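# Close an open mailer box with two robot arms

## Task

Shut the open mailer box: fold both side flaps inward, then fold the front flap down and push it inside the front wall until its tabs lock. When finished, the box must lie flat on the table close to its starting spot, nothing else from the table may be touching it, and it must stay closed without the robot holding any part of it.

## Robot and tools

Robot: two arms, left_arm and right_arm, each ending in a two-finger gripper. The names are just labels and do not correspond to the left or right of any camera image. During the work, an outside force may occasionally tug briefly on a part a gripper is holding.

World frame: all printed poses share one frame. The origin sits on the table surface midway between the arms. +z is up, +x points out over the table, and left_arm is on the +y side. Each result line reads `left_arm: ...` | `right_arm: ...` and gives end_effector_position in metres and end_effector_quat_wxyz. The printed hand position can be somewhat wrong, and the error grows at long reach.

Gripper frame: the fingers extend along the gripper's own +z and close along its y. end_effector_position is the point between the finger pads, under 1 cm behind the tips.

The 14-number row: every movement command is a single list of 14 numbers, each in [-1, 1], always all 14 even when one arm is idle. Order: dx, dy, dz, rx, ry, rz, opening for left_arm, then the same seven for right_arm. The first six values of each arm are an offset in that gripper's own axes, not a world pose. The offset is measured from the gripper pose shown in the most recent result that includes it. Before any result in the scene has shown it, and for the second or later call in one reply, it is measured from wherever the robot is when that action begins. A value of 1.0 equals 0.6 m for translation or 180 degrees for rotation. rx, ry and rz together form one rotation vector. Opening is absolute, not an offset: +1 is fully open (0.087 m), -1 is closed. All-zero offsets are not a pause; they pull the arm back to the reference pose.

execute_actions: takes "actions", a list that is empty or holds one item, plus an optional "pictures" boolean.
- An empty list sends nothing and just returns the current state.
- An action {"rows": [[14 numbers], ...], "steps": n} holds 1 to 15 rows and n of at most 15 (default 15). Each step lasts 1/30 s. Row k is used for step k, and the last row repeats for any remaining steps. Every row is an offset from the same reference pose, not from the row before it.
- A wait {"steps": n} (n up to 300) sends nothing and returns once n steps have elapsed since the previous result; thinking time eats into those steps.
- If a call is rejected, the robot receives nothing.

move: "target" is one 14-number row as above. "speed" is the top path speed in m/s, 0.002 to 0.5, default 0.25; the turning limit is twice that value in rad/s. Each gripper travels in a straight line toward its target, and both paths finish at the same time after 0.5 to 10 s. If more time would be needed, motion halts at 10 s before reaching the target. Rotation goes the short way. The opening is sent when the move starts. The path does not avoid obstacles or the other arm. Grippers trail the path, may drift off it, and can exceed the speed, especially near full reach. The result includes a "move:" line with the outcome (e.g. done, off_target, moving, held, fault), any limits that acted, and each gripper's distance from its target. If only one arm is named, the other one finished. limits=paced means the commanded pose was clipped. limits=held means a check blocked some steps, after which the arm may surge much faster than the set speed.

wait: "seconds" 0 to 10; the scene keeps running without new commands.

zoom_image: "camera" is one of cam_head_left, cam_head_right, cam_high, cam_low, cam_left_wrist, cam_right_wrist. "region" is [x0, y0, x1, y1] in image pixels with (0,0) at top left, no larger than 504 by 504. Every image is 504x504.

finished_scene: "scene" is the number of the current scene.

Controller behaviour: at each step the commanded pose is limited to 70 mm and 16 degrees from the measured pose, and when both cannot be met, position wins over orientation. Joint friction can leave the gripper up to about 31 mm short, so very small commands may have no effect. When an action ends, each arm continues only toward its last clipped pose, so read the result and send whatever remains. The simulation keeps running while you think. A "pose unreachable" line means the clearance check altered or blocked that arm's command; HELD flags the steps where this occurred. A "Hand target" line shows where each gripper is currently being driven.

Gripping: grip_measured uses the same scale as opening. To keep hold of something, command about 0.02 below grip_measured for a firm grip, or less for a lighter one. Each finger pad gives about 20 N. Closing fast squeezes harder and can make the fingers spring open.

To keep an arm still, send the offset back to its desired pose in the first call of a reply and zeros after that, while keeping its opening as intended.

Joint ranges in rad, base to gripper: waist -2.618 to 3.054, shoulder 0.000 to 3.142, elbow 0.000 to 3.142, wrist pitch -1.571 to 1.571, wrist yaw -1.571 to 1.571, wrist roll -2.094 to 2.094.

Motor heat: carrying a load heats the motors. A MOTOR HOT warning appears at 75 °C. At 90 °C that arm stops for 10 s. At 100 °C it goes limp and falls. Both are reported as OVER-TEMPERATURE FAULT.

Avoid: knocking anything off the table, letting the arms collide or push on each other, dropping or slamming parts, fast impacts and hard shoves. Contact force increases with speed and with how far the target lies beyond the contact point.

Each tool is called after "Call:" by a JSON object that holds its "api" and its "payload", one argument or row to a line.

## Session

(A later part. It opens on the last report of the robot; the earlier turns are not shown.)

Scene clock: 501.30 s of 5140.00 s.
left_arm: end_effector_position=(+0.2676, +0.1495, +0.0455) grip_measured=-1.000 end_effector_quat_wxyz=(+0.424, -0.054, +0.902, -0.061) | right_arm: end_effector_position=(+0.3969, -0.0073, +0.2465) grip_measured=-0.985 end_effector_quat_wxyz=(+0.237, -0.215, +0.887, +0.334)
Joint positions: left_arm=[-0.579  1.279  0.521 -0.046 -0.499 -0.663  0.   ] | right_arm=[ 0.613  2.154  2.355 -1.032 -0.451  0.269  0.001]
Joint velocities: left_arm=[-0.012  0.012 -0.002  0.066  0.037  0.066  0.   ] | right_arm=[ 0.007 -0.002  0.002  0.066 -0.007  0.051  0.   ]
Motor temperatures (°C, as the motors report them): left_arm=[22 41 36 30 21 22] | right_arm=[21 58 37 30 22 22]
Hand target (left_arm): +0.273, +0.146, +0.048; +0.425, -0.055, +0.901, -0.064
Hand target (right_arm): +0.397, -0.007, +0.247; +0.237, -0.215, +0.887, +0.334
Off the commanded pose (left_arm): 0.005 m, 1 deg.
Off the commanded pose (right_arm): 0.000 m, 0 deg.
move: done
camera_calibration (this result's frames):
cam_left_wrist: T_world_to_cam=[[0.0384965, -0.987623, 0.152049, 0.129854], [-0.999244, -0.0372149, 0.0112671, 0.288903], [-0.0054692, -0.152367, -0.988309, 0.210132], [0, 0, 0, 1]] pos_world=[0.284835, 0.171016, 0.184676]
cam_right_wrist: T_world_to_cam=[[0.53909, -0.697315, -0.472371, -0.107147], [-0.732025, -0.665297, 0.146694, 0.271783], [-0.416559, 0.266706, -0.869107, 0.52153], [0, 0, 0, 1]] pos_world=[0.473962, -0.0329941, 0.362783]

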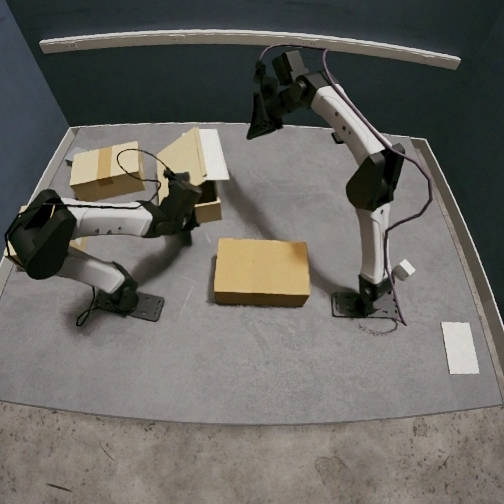

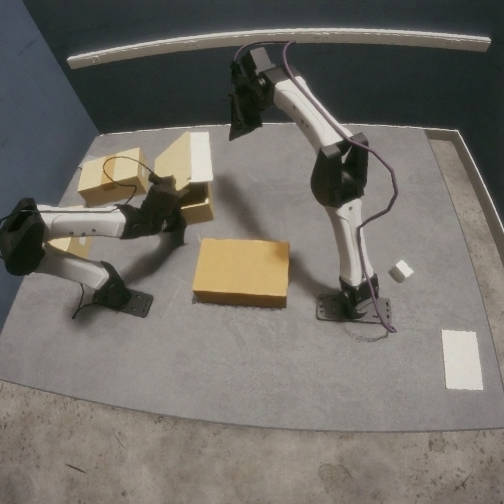

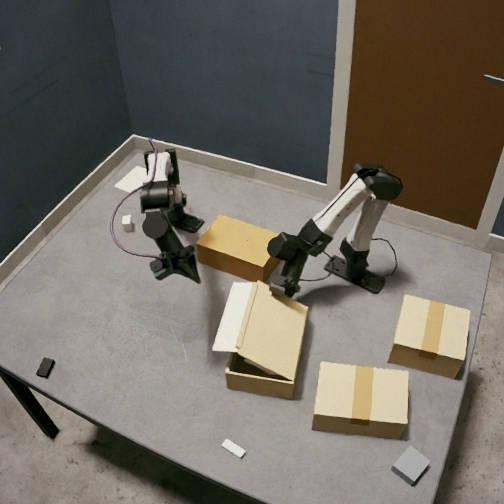

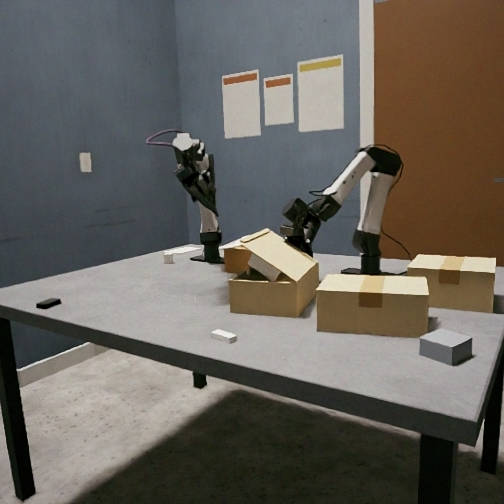

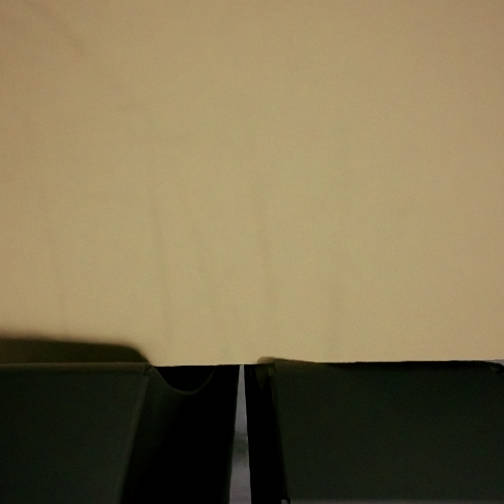

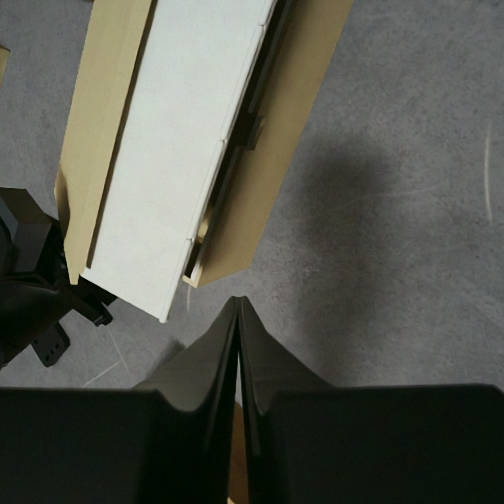

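Call:
{"api": "move", "payload": {
  "target": [0.064,0,-0.077,0,0,0,-1, 0,0,0,0,0,0,-1],
  "speed": 0.1
}}

Call:
{"api": "move", "payload": {
  "target": [-0.043,0.28,-0.02,0,0,0,-1, 0,0,0,0,0,0,-1],
  "speed": 0.1
}}

Call:
{"api": "move", "payload": {
  "target": [-0.17,-0.01,0.21,0,0,0,-1, 0,0,0,0,0,0,-1],
  "speed": 0.06
}}

Scene clock: 506.87 s of 5140.00 s.
left_arm: end_effector_position=(+0.2137, +0.1379, +0.0519) grip_measured=-1.000 end_effector_quat_wxyz=(+0.428, -0.061, +0.899, -0.073) | right_arm: end_effector_position=(+0.3969, -0.0073, +0.2465) grip_measured=-0.985 end_effector_quat_wxyz=(+0.237, -0.215, +0.887, +0.334)
Joint positions: left_arm=[-0.817  1.13   0.476 -0.245 -0.649 -0.887  0.   ] | right_arm=[ 0.613  2.154  2.355 -1.032 -0.451  0.269  0.001]
Joint velocities: left_arm=[-0.002  0.002 -0.002 -0.125 -0.022 -0.022  0.   ] | right_arm=[-0.002  0.002  0.002  0.007  0.022 -0.051 -0.001]
Motor temperatures (°C, as the motors report them): left_arm=[22 40 37 30 21 22] | right_arm=[21 58 37 30 22 22]
Hand target (left_arm): +0.207, +0.145, +0.045; +0.421, -0.056, +0.903, -0.062
Hand target (right_arm): +0.397, -0.007, +0.247; +0.237, -0.215, +0.887, +0.334
Off the commanded pose (left_arm): 0.012 m, 2 deg.
Off the commanded pose (right_arm): 0.000 m, 0 deg.
After step 90, 1.33 s passed at rest.
move: off_target (left_arm)
camera_calibration (this result's frames):
cam_left_wrist: T_world_to_cam=[[0.0396492, -0.982843, 0.180131, 0.117212], [-0.999203, -0.0398172, 0.00268449, 0.235326], [0.00453387, -0.180094, -0.983639, 0.215875], [0, 0, 0, 1]] pos_world=[0.229513, 0.163449, 0.190598]
cam_right_wrist: T_world_to_cam=[[0.53909, -0.697315, -0.472371, -0.107147], [-0.732025, -0.665297, 0.146694, 0.271783], [-0.416559, 0.266706, -0.869107, 0.52153], [0, 0, 0, 1]] pos_world=[0.473962, -0.0329941, 0.362783]

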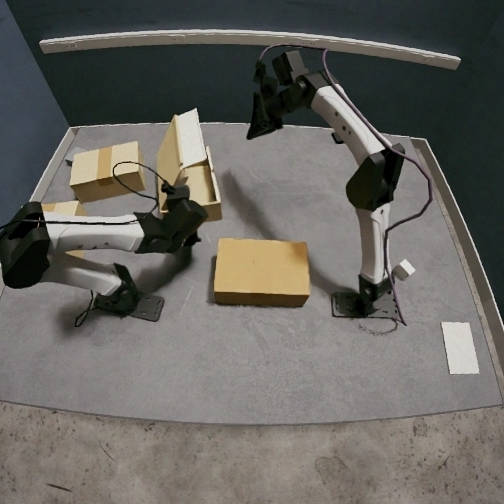

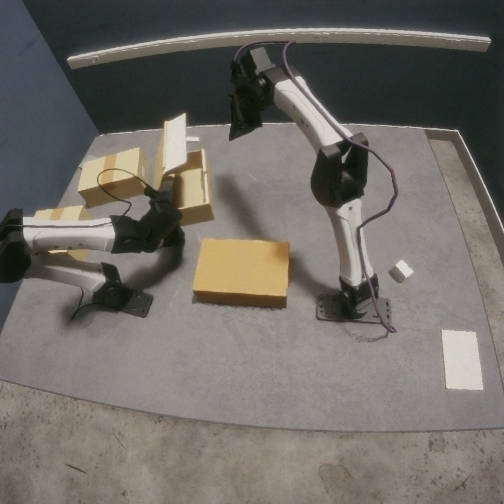

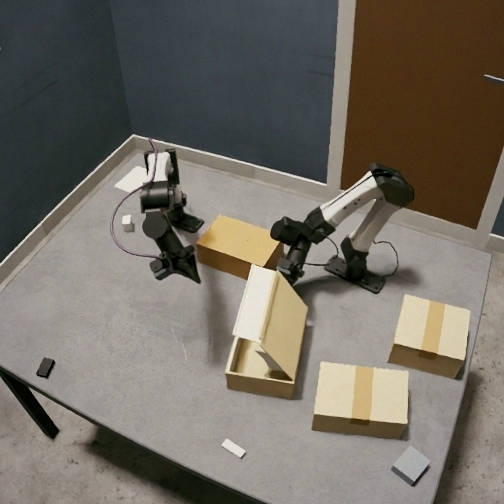

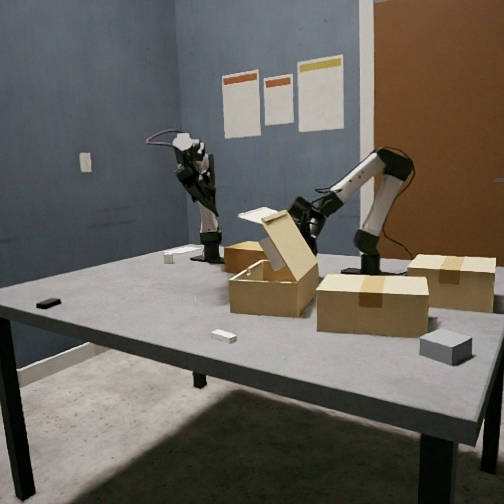

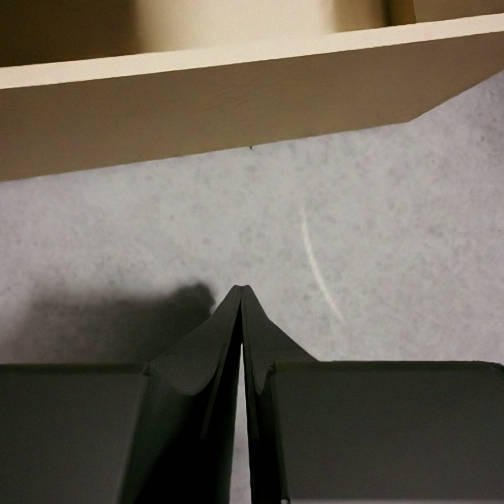

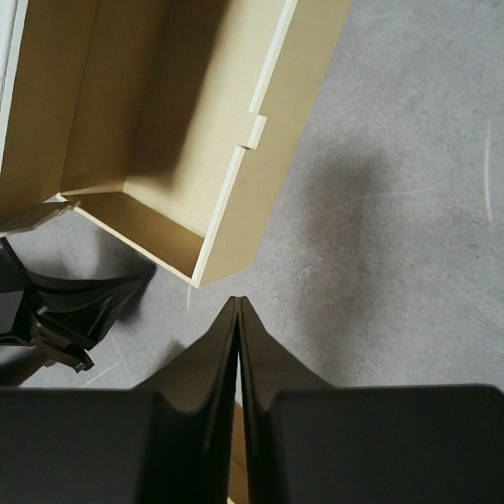

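Scene clock: 509.30 s of 5140.00 s.
left_arm: end_effector_position=(+0.2206, +0.3134, +0.0652) grip_measured=-1.000 end_effector_quat_wxyz=(+0.459, -0.052, +0.885, -0.060) | right_arm: end_effector_position=(+0.3969, -0.0073, +0.2465) grip_measured=-0.985 end_effector_quat_wxyz=(+0.237, -0.215, +0.887, +0.334)
Joint positions: left_arm=[ 0.338  0.502  0.268 -0.387  0.197 -0.048  0.   ] | right_arm=[ 0.613  2.154  2.355 -1.032 -0.451  0.269  0.001]
Joint velocities: left_arm=[-0.007  0.007  0.022 -0.139 -0.007  0.022  0.   ] | right_arm=[-0.017 -0.002 -0.012 -0.022  0.066 -0.007  0.   ]
Motor temperatures (°C, as the motors report them): left_arm=[22 39 37 30 21 22] | right_arm=[21 57 37 30 22 22]
Hand target (left_arm): +0.212, +0.313, +0.052; +0.438, -0.054, +0.895, -0.062
Hand target (right_arm): +0.397, -0.007, +0.247; +0.237, -0.215, +0.887, +0.334
Off the commanded pose (left_arm): 0.019 m, 4 deg.
Off the commanded pose (right_arm): 0.000 m, 0 deg.
move: off_target (left_arm)
camera_calibration (this result's frames):
cam_left_wrist: T_world_to_cam=[[0.0288608, -0.988397, 0.149126, 0.293175], [-0.996987, -0.0392092, -0.0669256, 0.253027], [0.0719962, -0.146745, -0.986551, 0.235304], [0, 0, 0, 1]] pos_world=[0.226862, 0.334224, 0.205353]
cam_right_wrist: T_world_to_cam=[[0.53909, -0.697315, -0.472371, -0.107147], [-0.732025, -0.665297, 0.146694, 0.271783], [-0.416559, 0.266706, -0.869107, 0.52153], [0, 0, 0, 1]] pos_world=[0.473962, -0.0329941, 0.362783]

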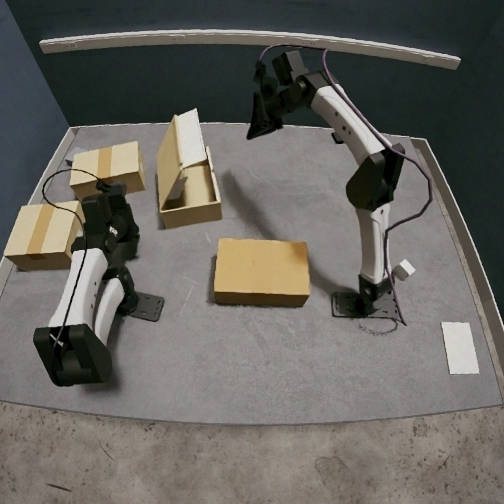

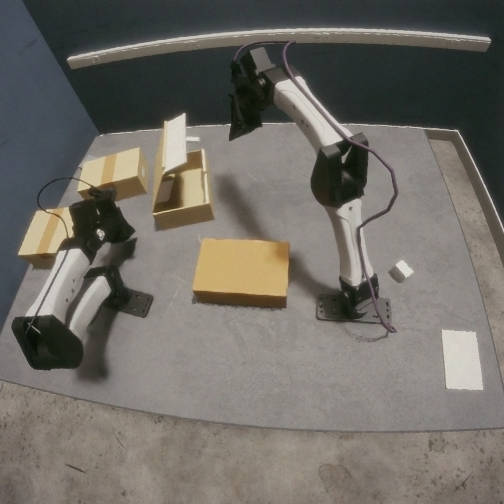

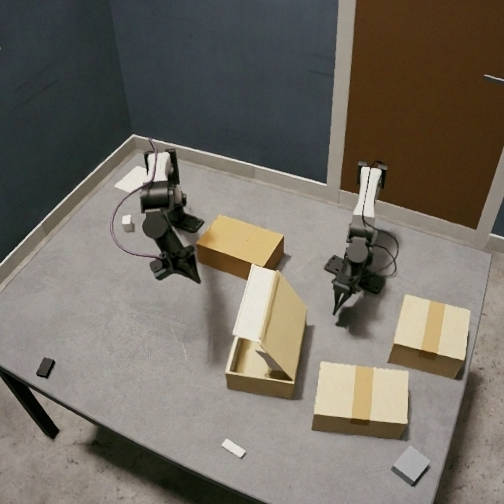

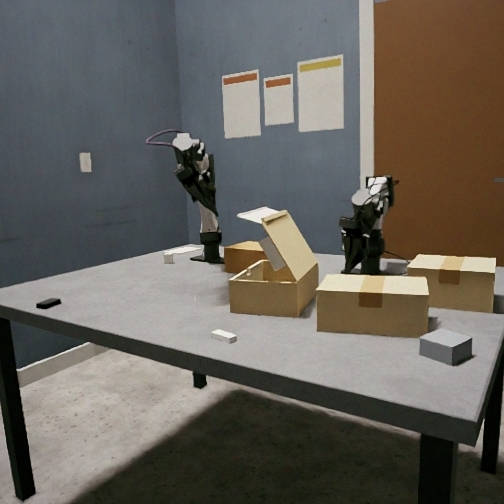

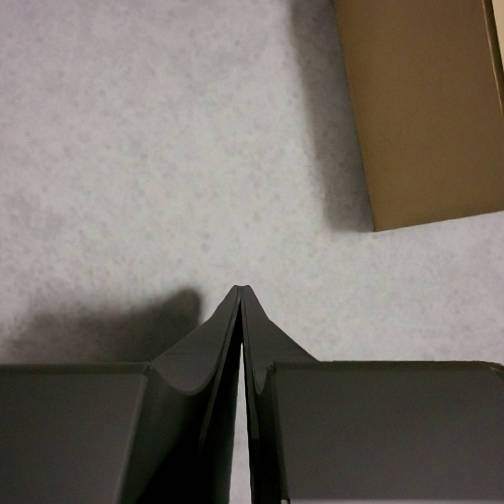

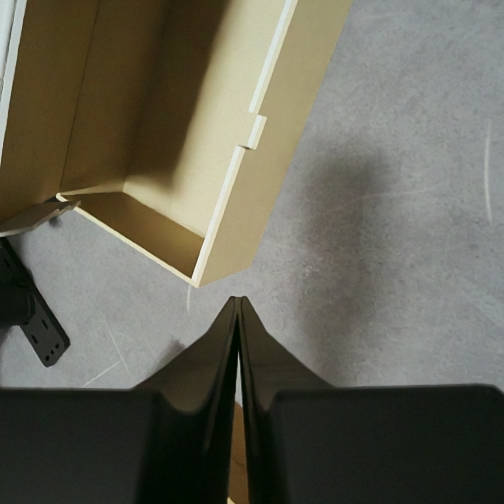

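Scene clock: 512.30 s of 5140.00 s.
left_arm: end_effector_position=(+0.3798, +0.3200, +0.0733) grip_measured=-1.000 end_effector_quat_wxyz=(+0.459, -0.052, +0.885, -0.060) | right_arm: end_effector_position=(+0.3969, -0.0073, +0.2465) grip_measured=-0.985 end_effector_quat_wxyz=(+0.237, -0.215, +0.887, +0.334)
Joint positions: left_arm=[ 0.26   1.42   0.663  0.142  0.134 -0.096  0.   ] | right_arm=[ 0.613  2.154  2.355 -1.032 -0.451  0.269  0.001]
Joint velocities: left_arm=[ 0.022  0.002  0.007 -0.022 -0.051 -0.066  0.   ] | right_arm=[ 0.007  0.017  0.002  0.007  0.051  0.037 -0.   ]
Motor temperatures (°C, as the motors report them): left_arm=[22 39 37 31 21 22] | right_arm=[21 57 37 30 22 22]
Hand target (left_arm): +0.384, +0.318, +0.073; +0.459, -0.052, +0.885, -0.061
Hand target (right_arm): +0.397, -0.007, +0.247; +0.237, -0.215, +0.887, +0.334
Off the commanded pose (left_arm): 0.006 m, 0 deg.
Off the commanded pose (right_arm): 0.000 m, 0 deg.
move: done
camera_calibration (this result's frames):
cam_left_wrist: T_world_to_cam=[[0.0296809, -0.988106, 0.150881, 0.293349], [-0.997037, -0.0399837, -0.0657154, 0.412731], [0.0709666, -0.148484, -0.986365, 0.233747], [0, 0, 0, 1]] pos_world=[0.386213, 0.34107, 0.213422]
cam_right_wrist: T_world_to_cam=[[0.53909, -0.697315, -0.472371, -0.107147], [-0.732025, -0.665297, 0.146694, 0.271783], [-0.416559, 0.266706, -0.869107, 0.52153], [0, 0, 0, 1]] pos_world=[0.473962, -0.0329941, 0.362783]

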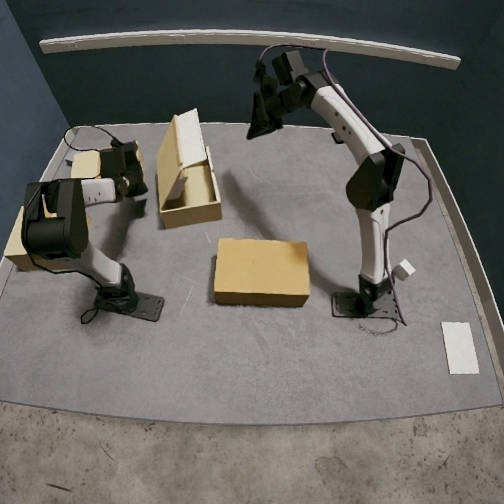

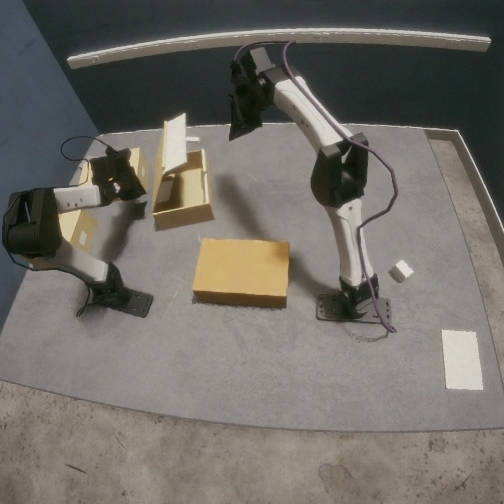

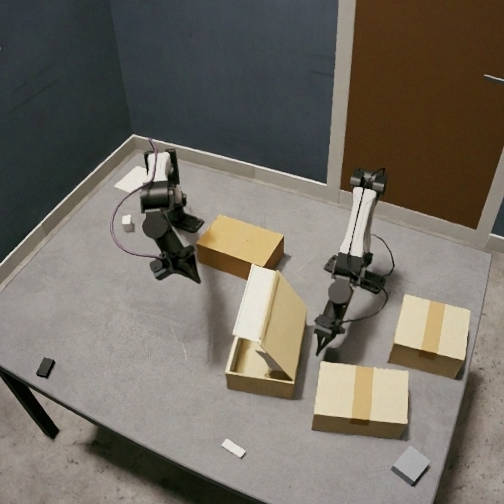

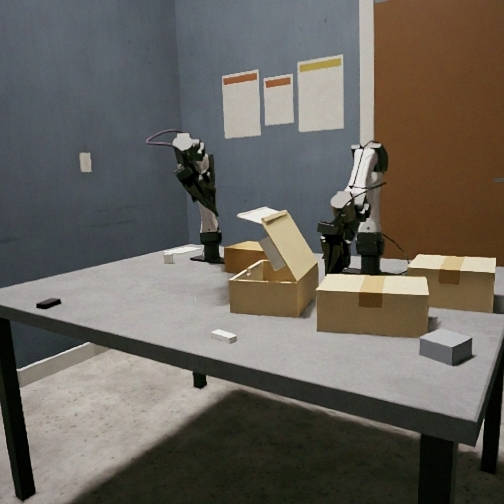

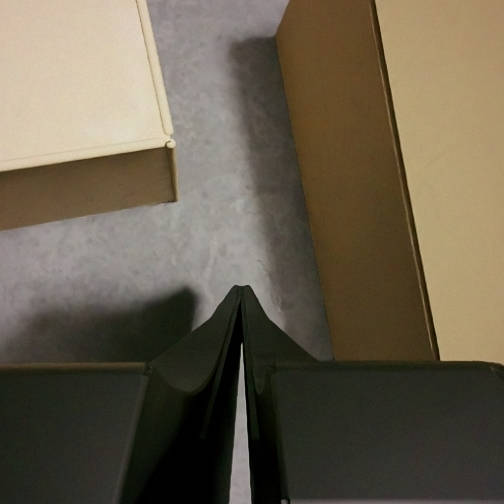

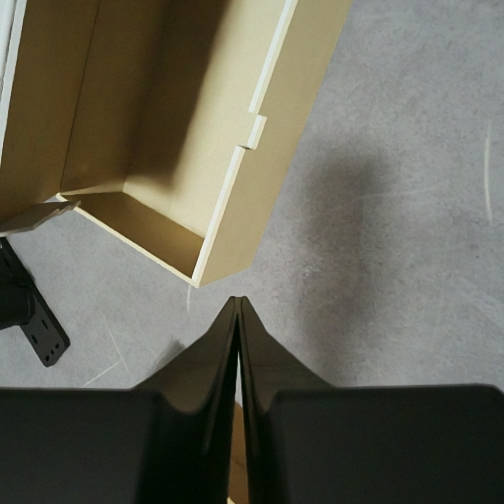

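Call:
{"api": "move", "payload": {
  "target": [0.047,-0.29,0.10,0,0,0,-1, 0,-0.08,-0.16,0,0,0,-1],
  "speed": 0.04
}}

Scene clock: 520.43 s of 5140.00 s.
left_arm: end_effector_position=(+0.4210, +0.1422, +0.0487) grip_measured=-1.000 end_effector_quat_wxyz=(+0.462, -0.057, +0.883, -0.068) | right_arm: end_effector_position=(+0.3993, -0.1018, +0.2709) grip_measured=-0.985 end_effector_quat_wxyz=(+0.224, -0.209, +0.892, +0.331)
Joint positions: left_arm=[-0.302  1.765  0.902  0.227 -0.318 -0.437  0.   ] | right_arm=[ 0.411  2.067  2.355 -1.235 -0.578  0.097  0.001]
Joint velocities: left_arm=[-0.022  0.002  0.007 -0.066 -0.007 -0.037  0.   ] | right_arm=[ 0.007 -0.017  0.002 -0.037 -0.007 -0.022 -0.   ]
Motor temperatures (°C, as the motors report them): left_arm=[22 38 37 31 21 22] | right_arm=[21 57 37 30 22 22]
Hand target (left_arm): +0.421, +0.138, +0.044; +0.456, -0.056, +0.886, -0.067
Hand target (right_arm): +0.395, -0.106, +0.286; +0.238, -0.215, +0.886, +0.335
Off the commanded pose (left_arm): 0.006 m, 1 deg.
Off the commanded pose (right_arm): 0.017 m, 2 deg.
After step 90, 0.20 s passed at rest.
move: off_target (right_arm)
camera_calibration (this result's frames):
cam_left_wrist: T_world_to_cam=[[0.0298789, -0.985195, 0.168813, 0.118733], [-0.996436, -0.0426873, -0.0727604, 0.445584], [0.0788894, -0.166038, -0.982959, 0.17919], [0, 0, 0, 1]] pos_world=[0.426312, 0.165748, 0.188514]
cam_right_wrist: T_world_to_cam=[[0.520764, -0.705545, -0.480637, -0.154131], [-0.731316, -0.659148, 0.175216, 0.199785], [-0.440433, 0.260251, -0.859237, 0.575138], [0, 0, 0, 1]] pos_world=[0.479682, -0.126738, 0.385093]

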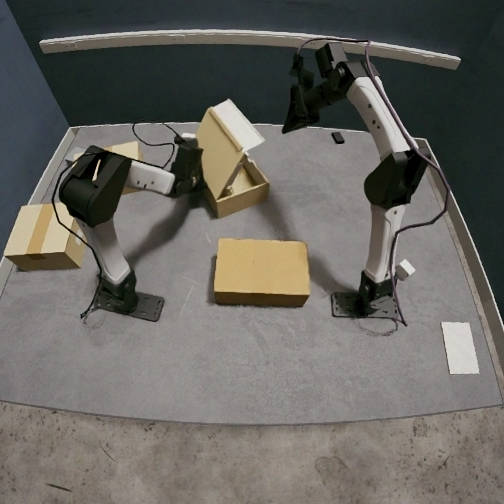

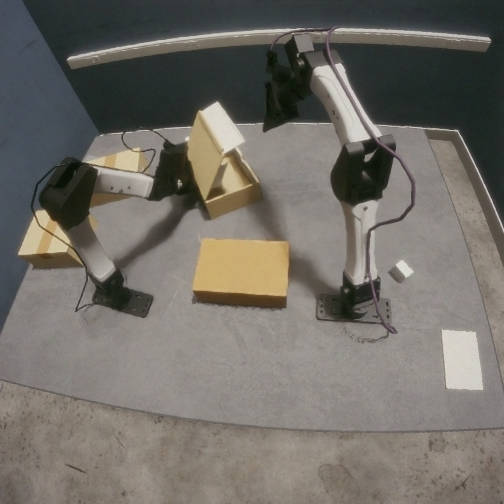

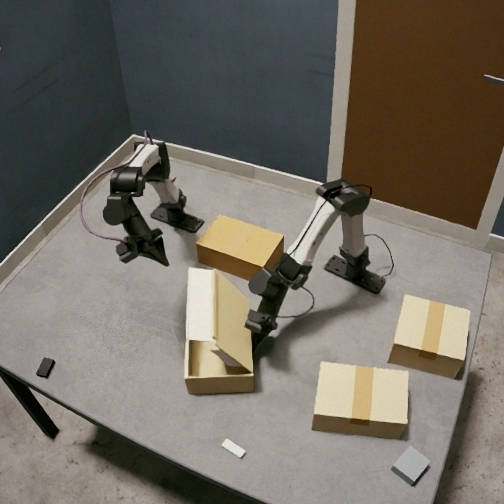

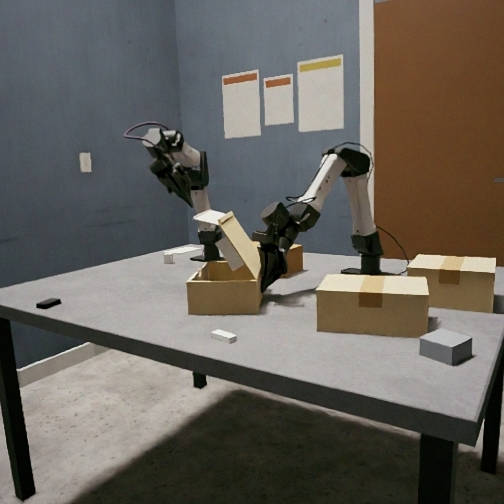

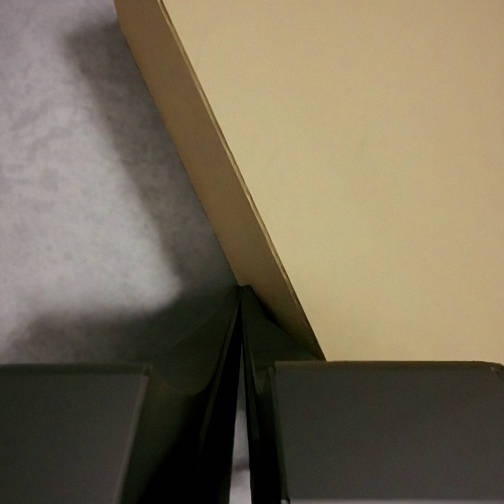

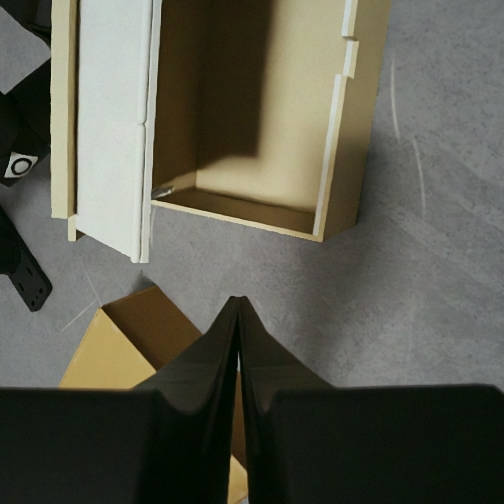

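Call:
{"api": "move", "payload": {
  "target": [0,0,0,0,0,0,-1, -0.127,0.115,0.155,0,0,0,-1],
  "speed": 0.06
}}

Scene clock: 530.33 s of 5140.00 s.
left_arm: end_effector_position=(+0.4210, +0.1422, +0.0487) grip_measured=-1.000 end_effector_quat_wxyz=(+0.462, -0.058, +0.882, -0.068) | right_arm: end_effector_position=(+0.4473, +0.0202, +0.2782) grip_measured=-0.985 end_effector_quat_wxyz=(+0.301, -0.177, +0.859, +0.374)
Joint positions: left_arm=[-0.302  1.765  0.902  0.227 -0.318 -0.439  0.   ] | right_arm=[ 0.6    2.409  2.827 -1.061 -0.449  0.376  0.001]
Joint velocities: left_arm=[ 0.007 -0.002  0.027  0.007  0.007  0.007  0.   ] | right_arm=[ 0.002 -0.012  0.022  0.022 -0.051  0.081 -0.   ]
Motor temperatures (°C, as the motors report them): left_arm=[22 39 38 32 21 22] | right_arm=[21 57 37 30 22 22]
Hand target (left_arm): +0.421, +0.142, +0.049; +0.462, -0.057, +0.883, -0.068
Hand target (right_arm): +0.451, +0.026, +0.283; +0.313, -0.176, +0.853, +0.379
Off the commanded pose (left_arm): 0.000 m, 0 deg.
Off the commanded pose (right_arm): 0.009 m, 11 deg.
elbow stopped short (right arm): the move would have taken joint 3 (elbow) straighter than the controller allows; a more bent joint 3 avoids this.
After step 90, 4.07 s passed at rest.
move: off_target (right_arm)
camera_calibration (this result's frames):
cam_left_wrist: T_world_to_cam=[[0.0312456, -0.984921, 0.17016, 0.118034], [-0.996377, -0.0441647, -0.0726753, 0.445788], [0.0790945, -0.167273, -0.982733, 0.179286], [0, 0, 0, 1]] pos_world=[0.426305, 0.165932, 0.188504]
cam_right_wrist: T_world_to_cam=[[0.525781, -0.672628, -0.520697, -0.0813032], [-0.789036, -0.614339, -0.00314723, 0.388435], [-0.317768, 0.412504, -0.853736, 0.511378], [0, 0, 0, 1]] pos_world=[0.511736, -0.0270014, 0.39547]

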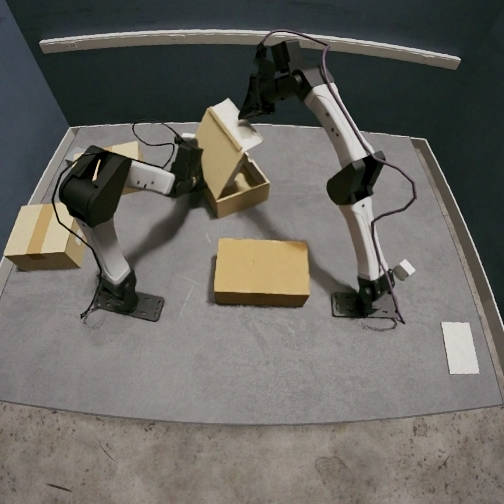

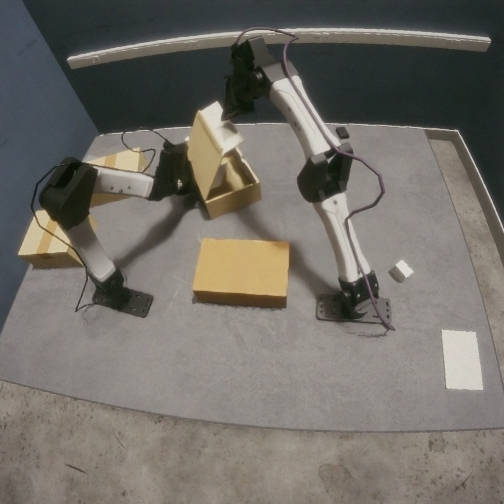

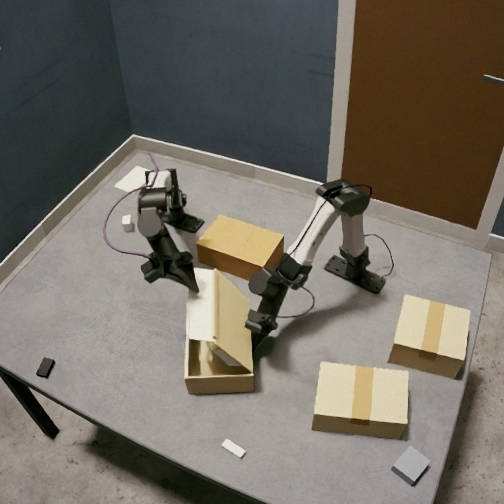

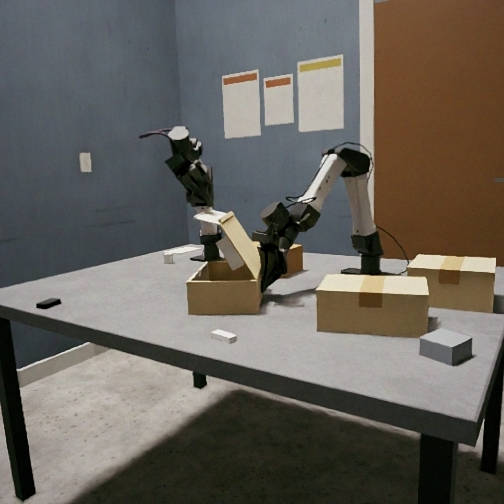

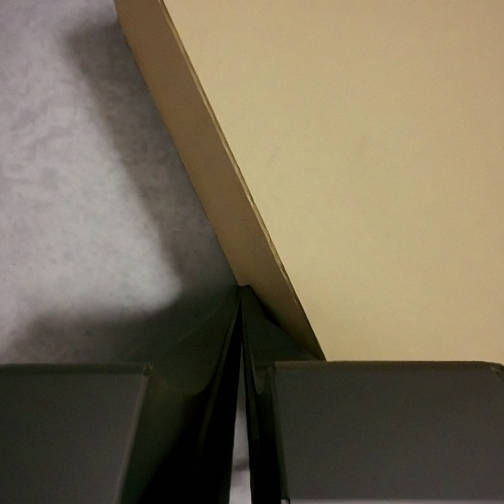

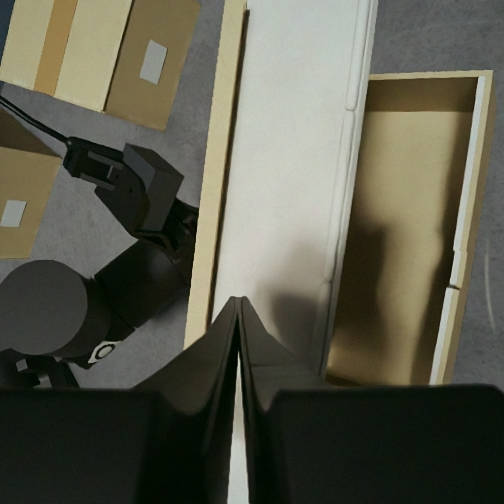

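Call:
{"api": "move", "payload": {
  "target": [0,0,0,0,0,0,-1, 0.105,-0.055,0.1,0,0,0,-1],
  "speed": 0.03
}}

Scene clock: 535.40 s of 5140.00 s.
left_arm: end_effector_position=(+0.4229, +0.1506, +0.0488) grip_measured=-1.000 end_effector_quat_wxyz=(+0.466, -0.066, +0.881, -0.051) | right_arm: end_effector_position=(+0.4636, +0.0235, +0.2060) grip_measured=-0.985 end_effector_quat_wxyz=(+0.341, -0.167, +0.851, +0.362)
Joint positions: left_arm=[-0.296  1.765  0.902  0.223 -0.352 -0.436  0.   ] | right_arm=[ 0.607  2.159  2.042 -0.459 -0.383  0.385  0.001]
Joint velocities: left_arm=[-0.007  0.002 -0.002 -0.037  0.037 -0.022  0.   ] | right_arm=[-0.022 -0.017 -0.007  0.022 -0.037 -0.051 -0.   ]
Motor temperatures (°C, as the motors report them): left_arm=[22 39 38 32 21 22] | right_arm=[21 57 37 30 22 22]
Hand target (left_arm): +0.421, +0.142, +0.049; +0.462, -0.058, +0.883, -0.068
Hand target (right_arm): +0.440, +0.038, +0.187; +0.300, -0.177, +0.860, +0.373
Off the commanded pose (left_arm): 0.009 m, 2 deg.
Off the commanded pose (right_arm): 0.033 m, 5 deg.
move: off_target (right_arm)
camera_calibration (this result's frames):
cam_left_wrist: T_world_to_cam=[[0.0613368, -0.987027, 0.148378, 0.114948], [-0.9941, -0.0737357, -0.0795549, 0.451849], [0.0894636, -0.142622, -0.985726, 0.172689], [0, 0, 0, 1]] pos_world=[0.426683, 0.171404, 0.189115]
cam_right_wrist: T_world_to_cam=[[0.525673, -0.696209, -0.488837, -0.131211], [-0.817331, -0.57268, -0.0633028, 0.42768], [-0.235875, 0.432818, -0.870076, 0.418458], [0, 0, 0, 1]] pos_world=[0.517234, -0.0275423, 0.327022]

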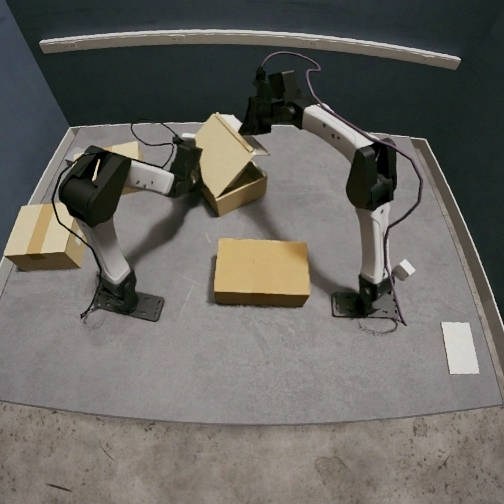

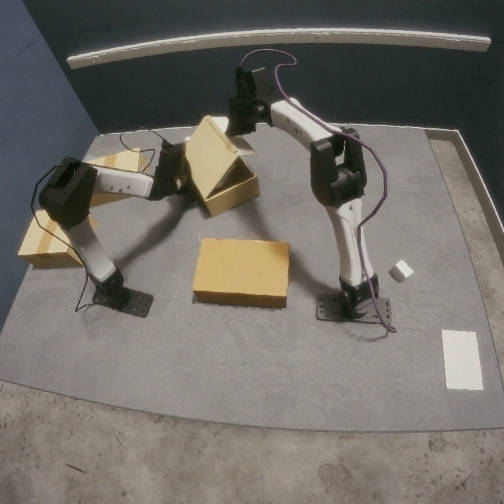

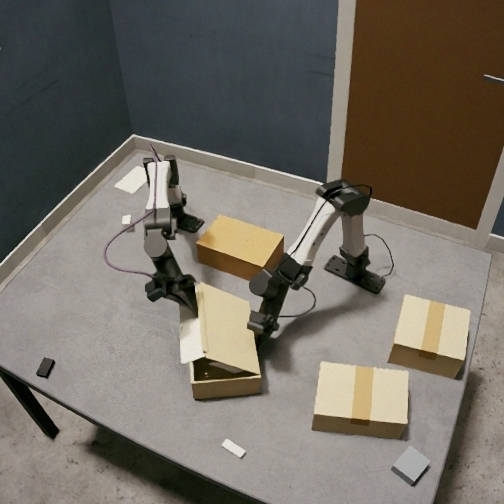

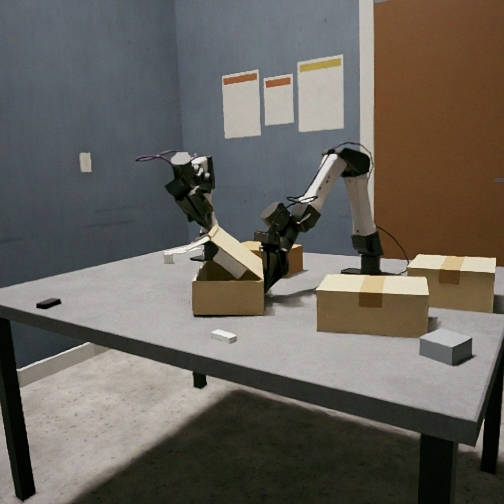

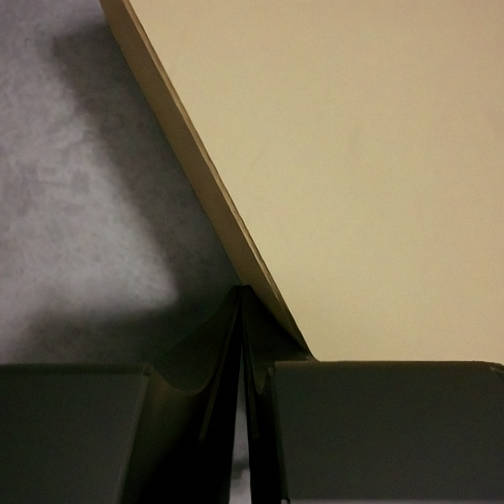

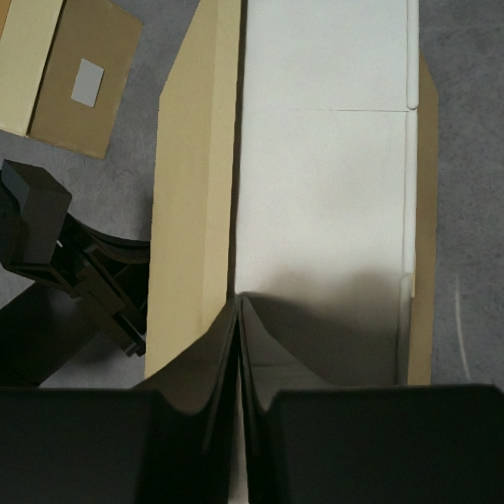

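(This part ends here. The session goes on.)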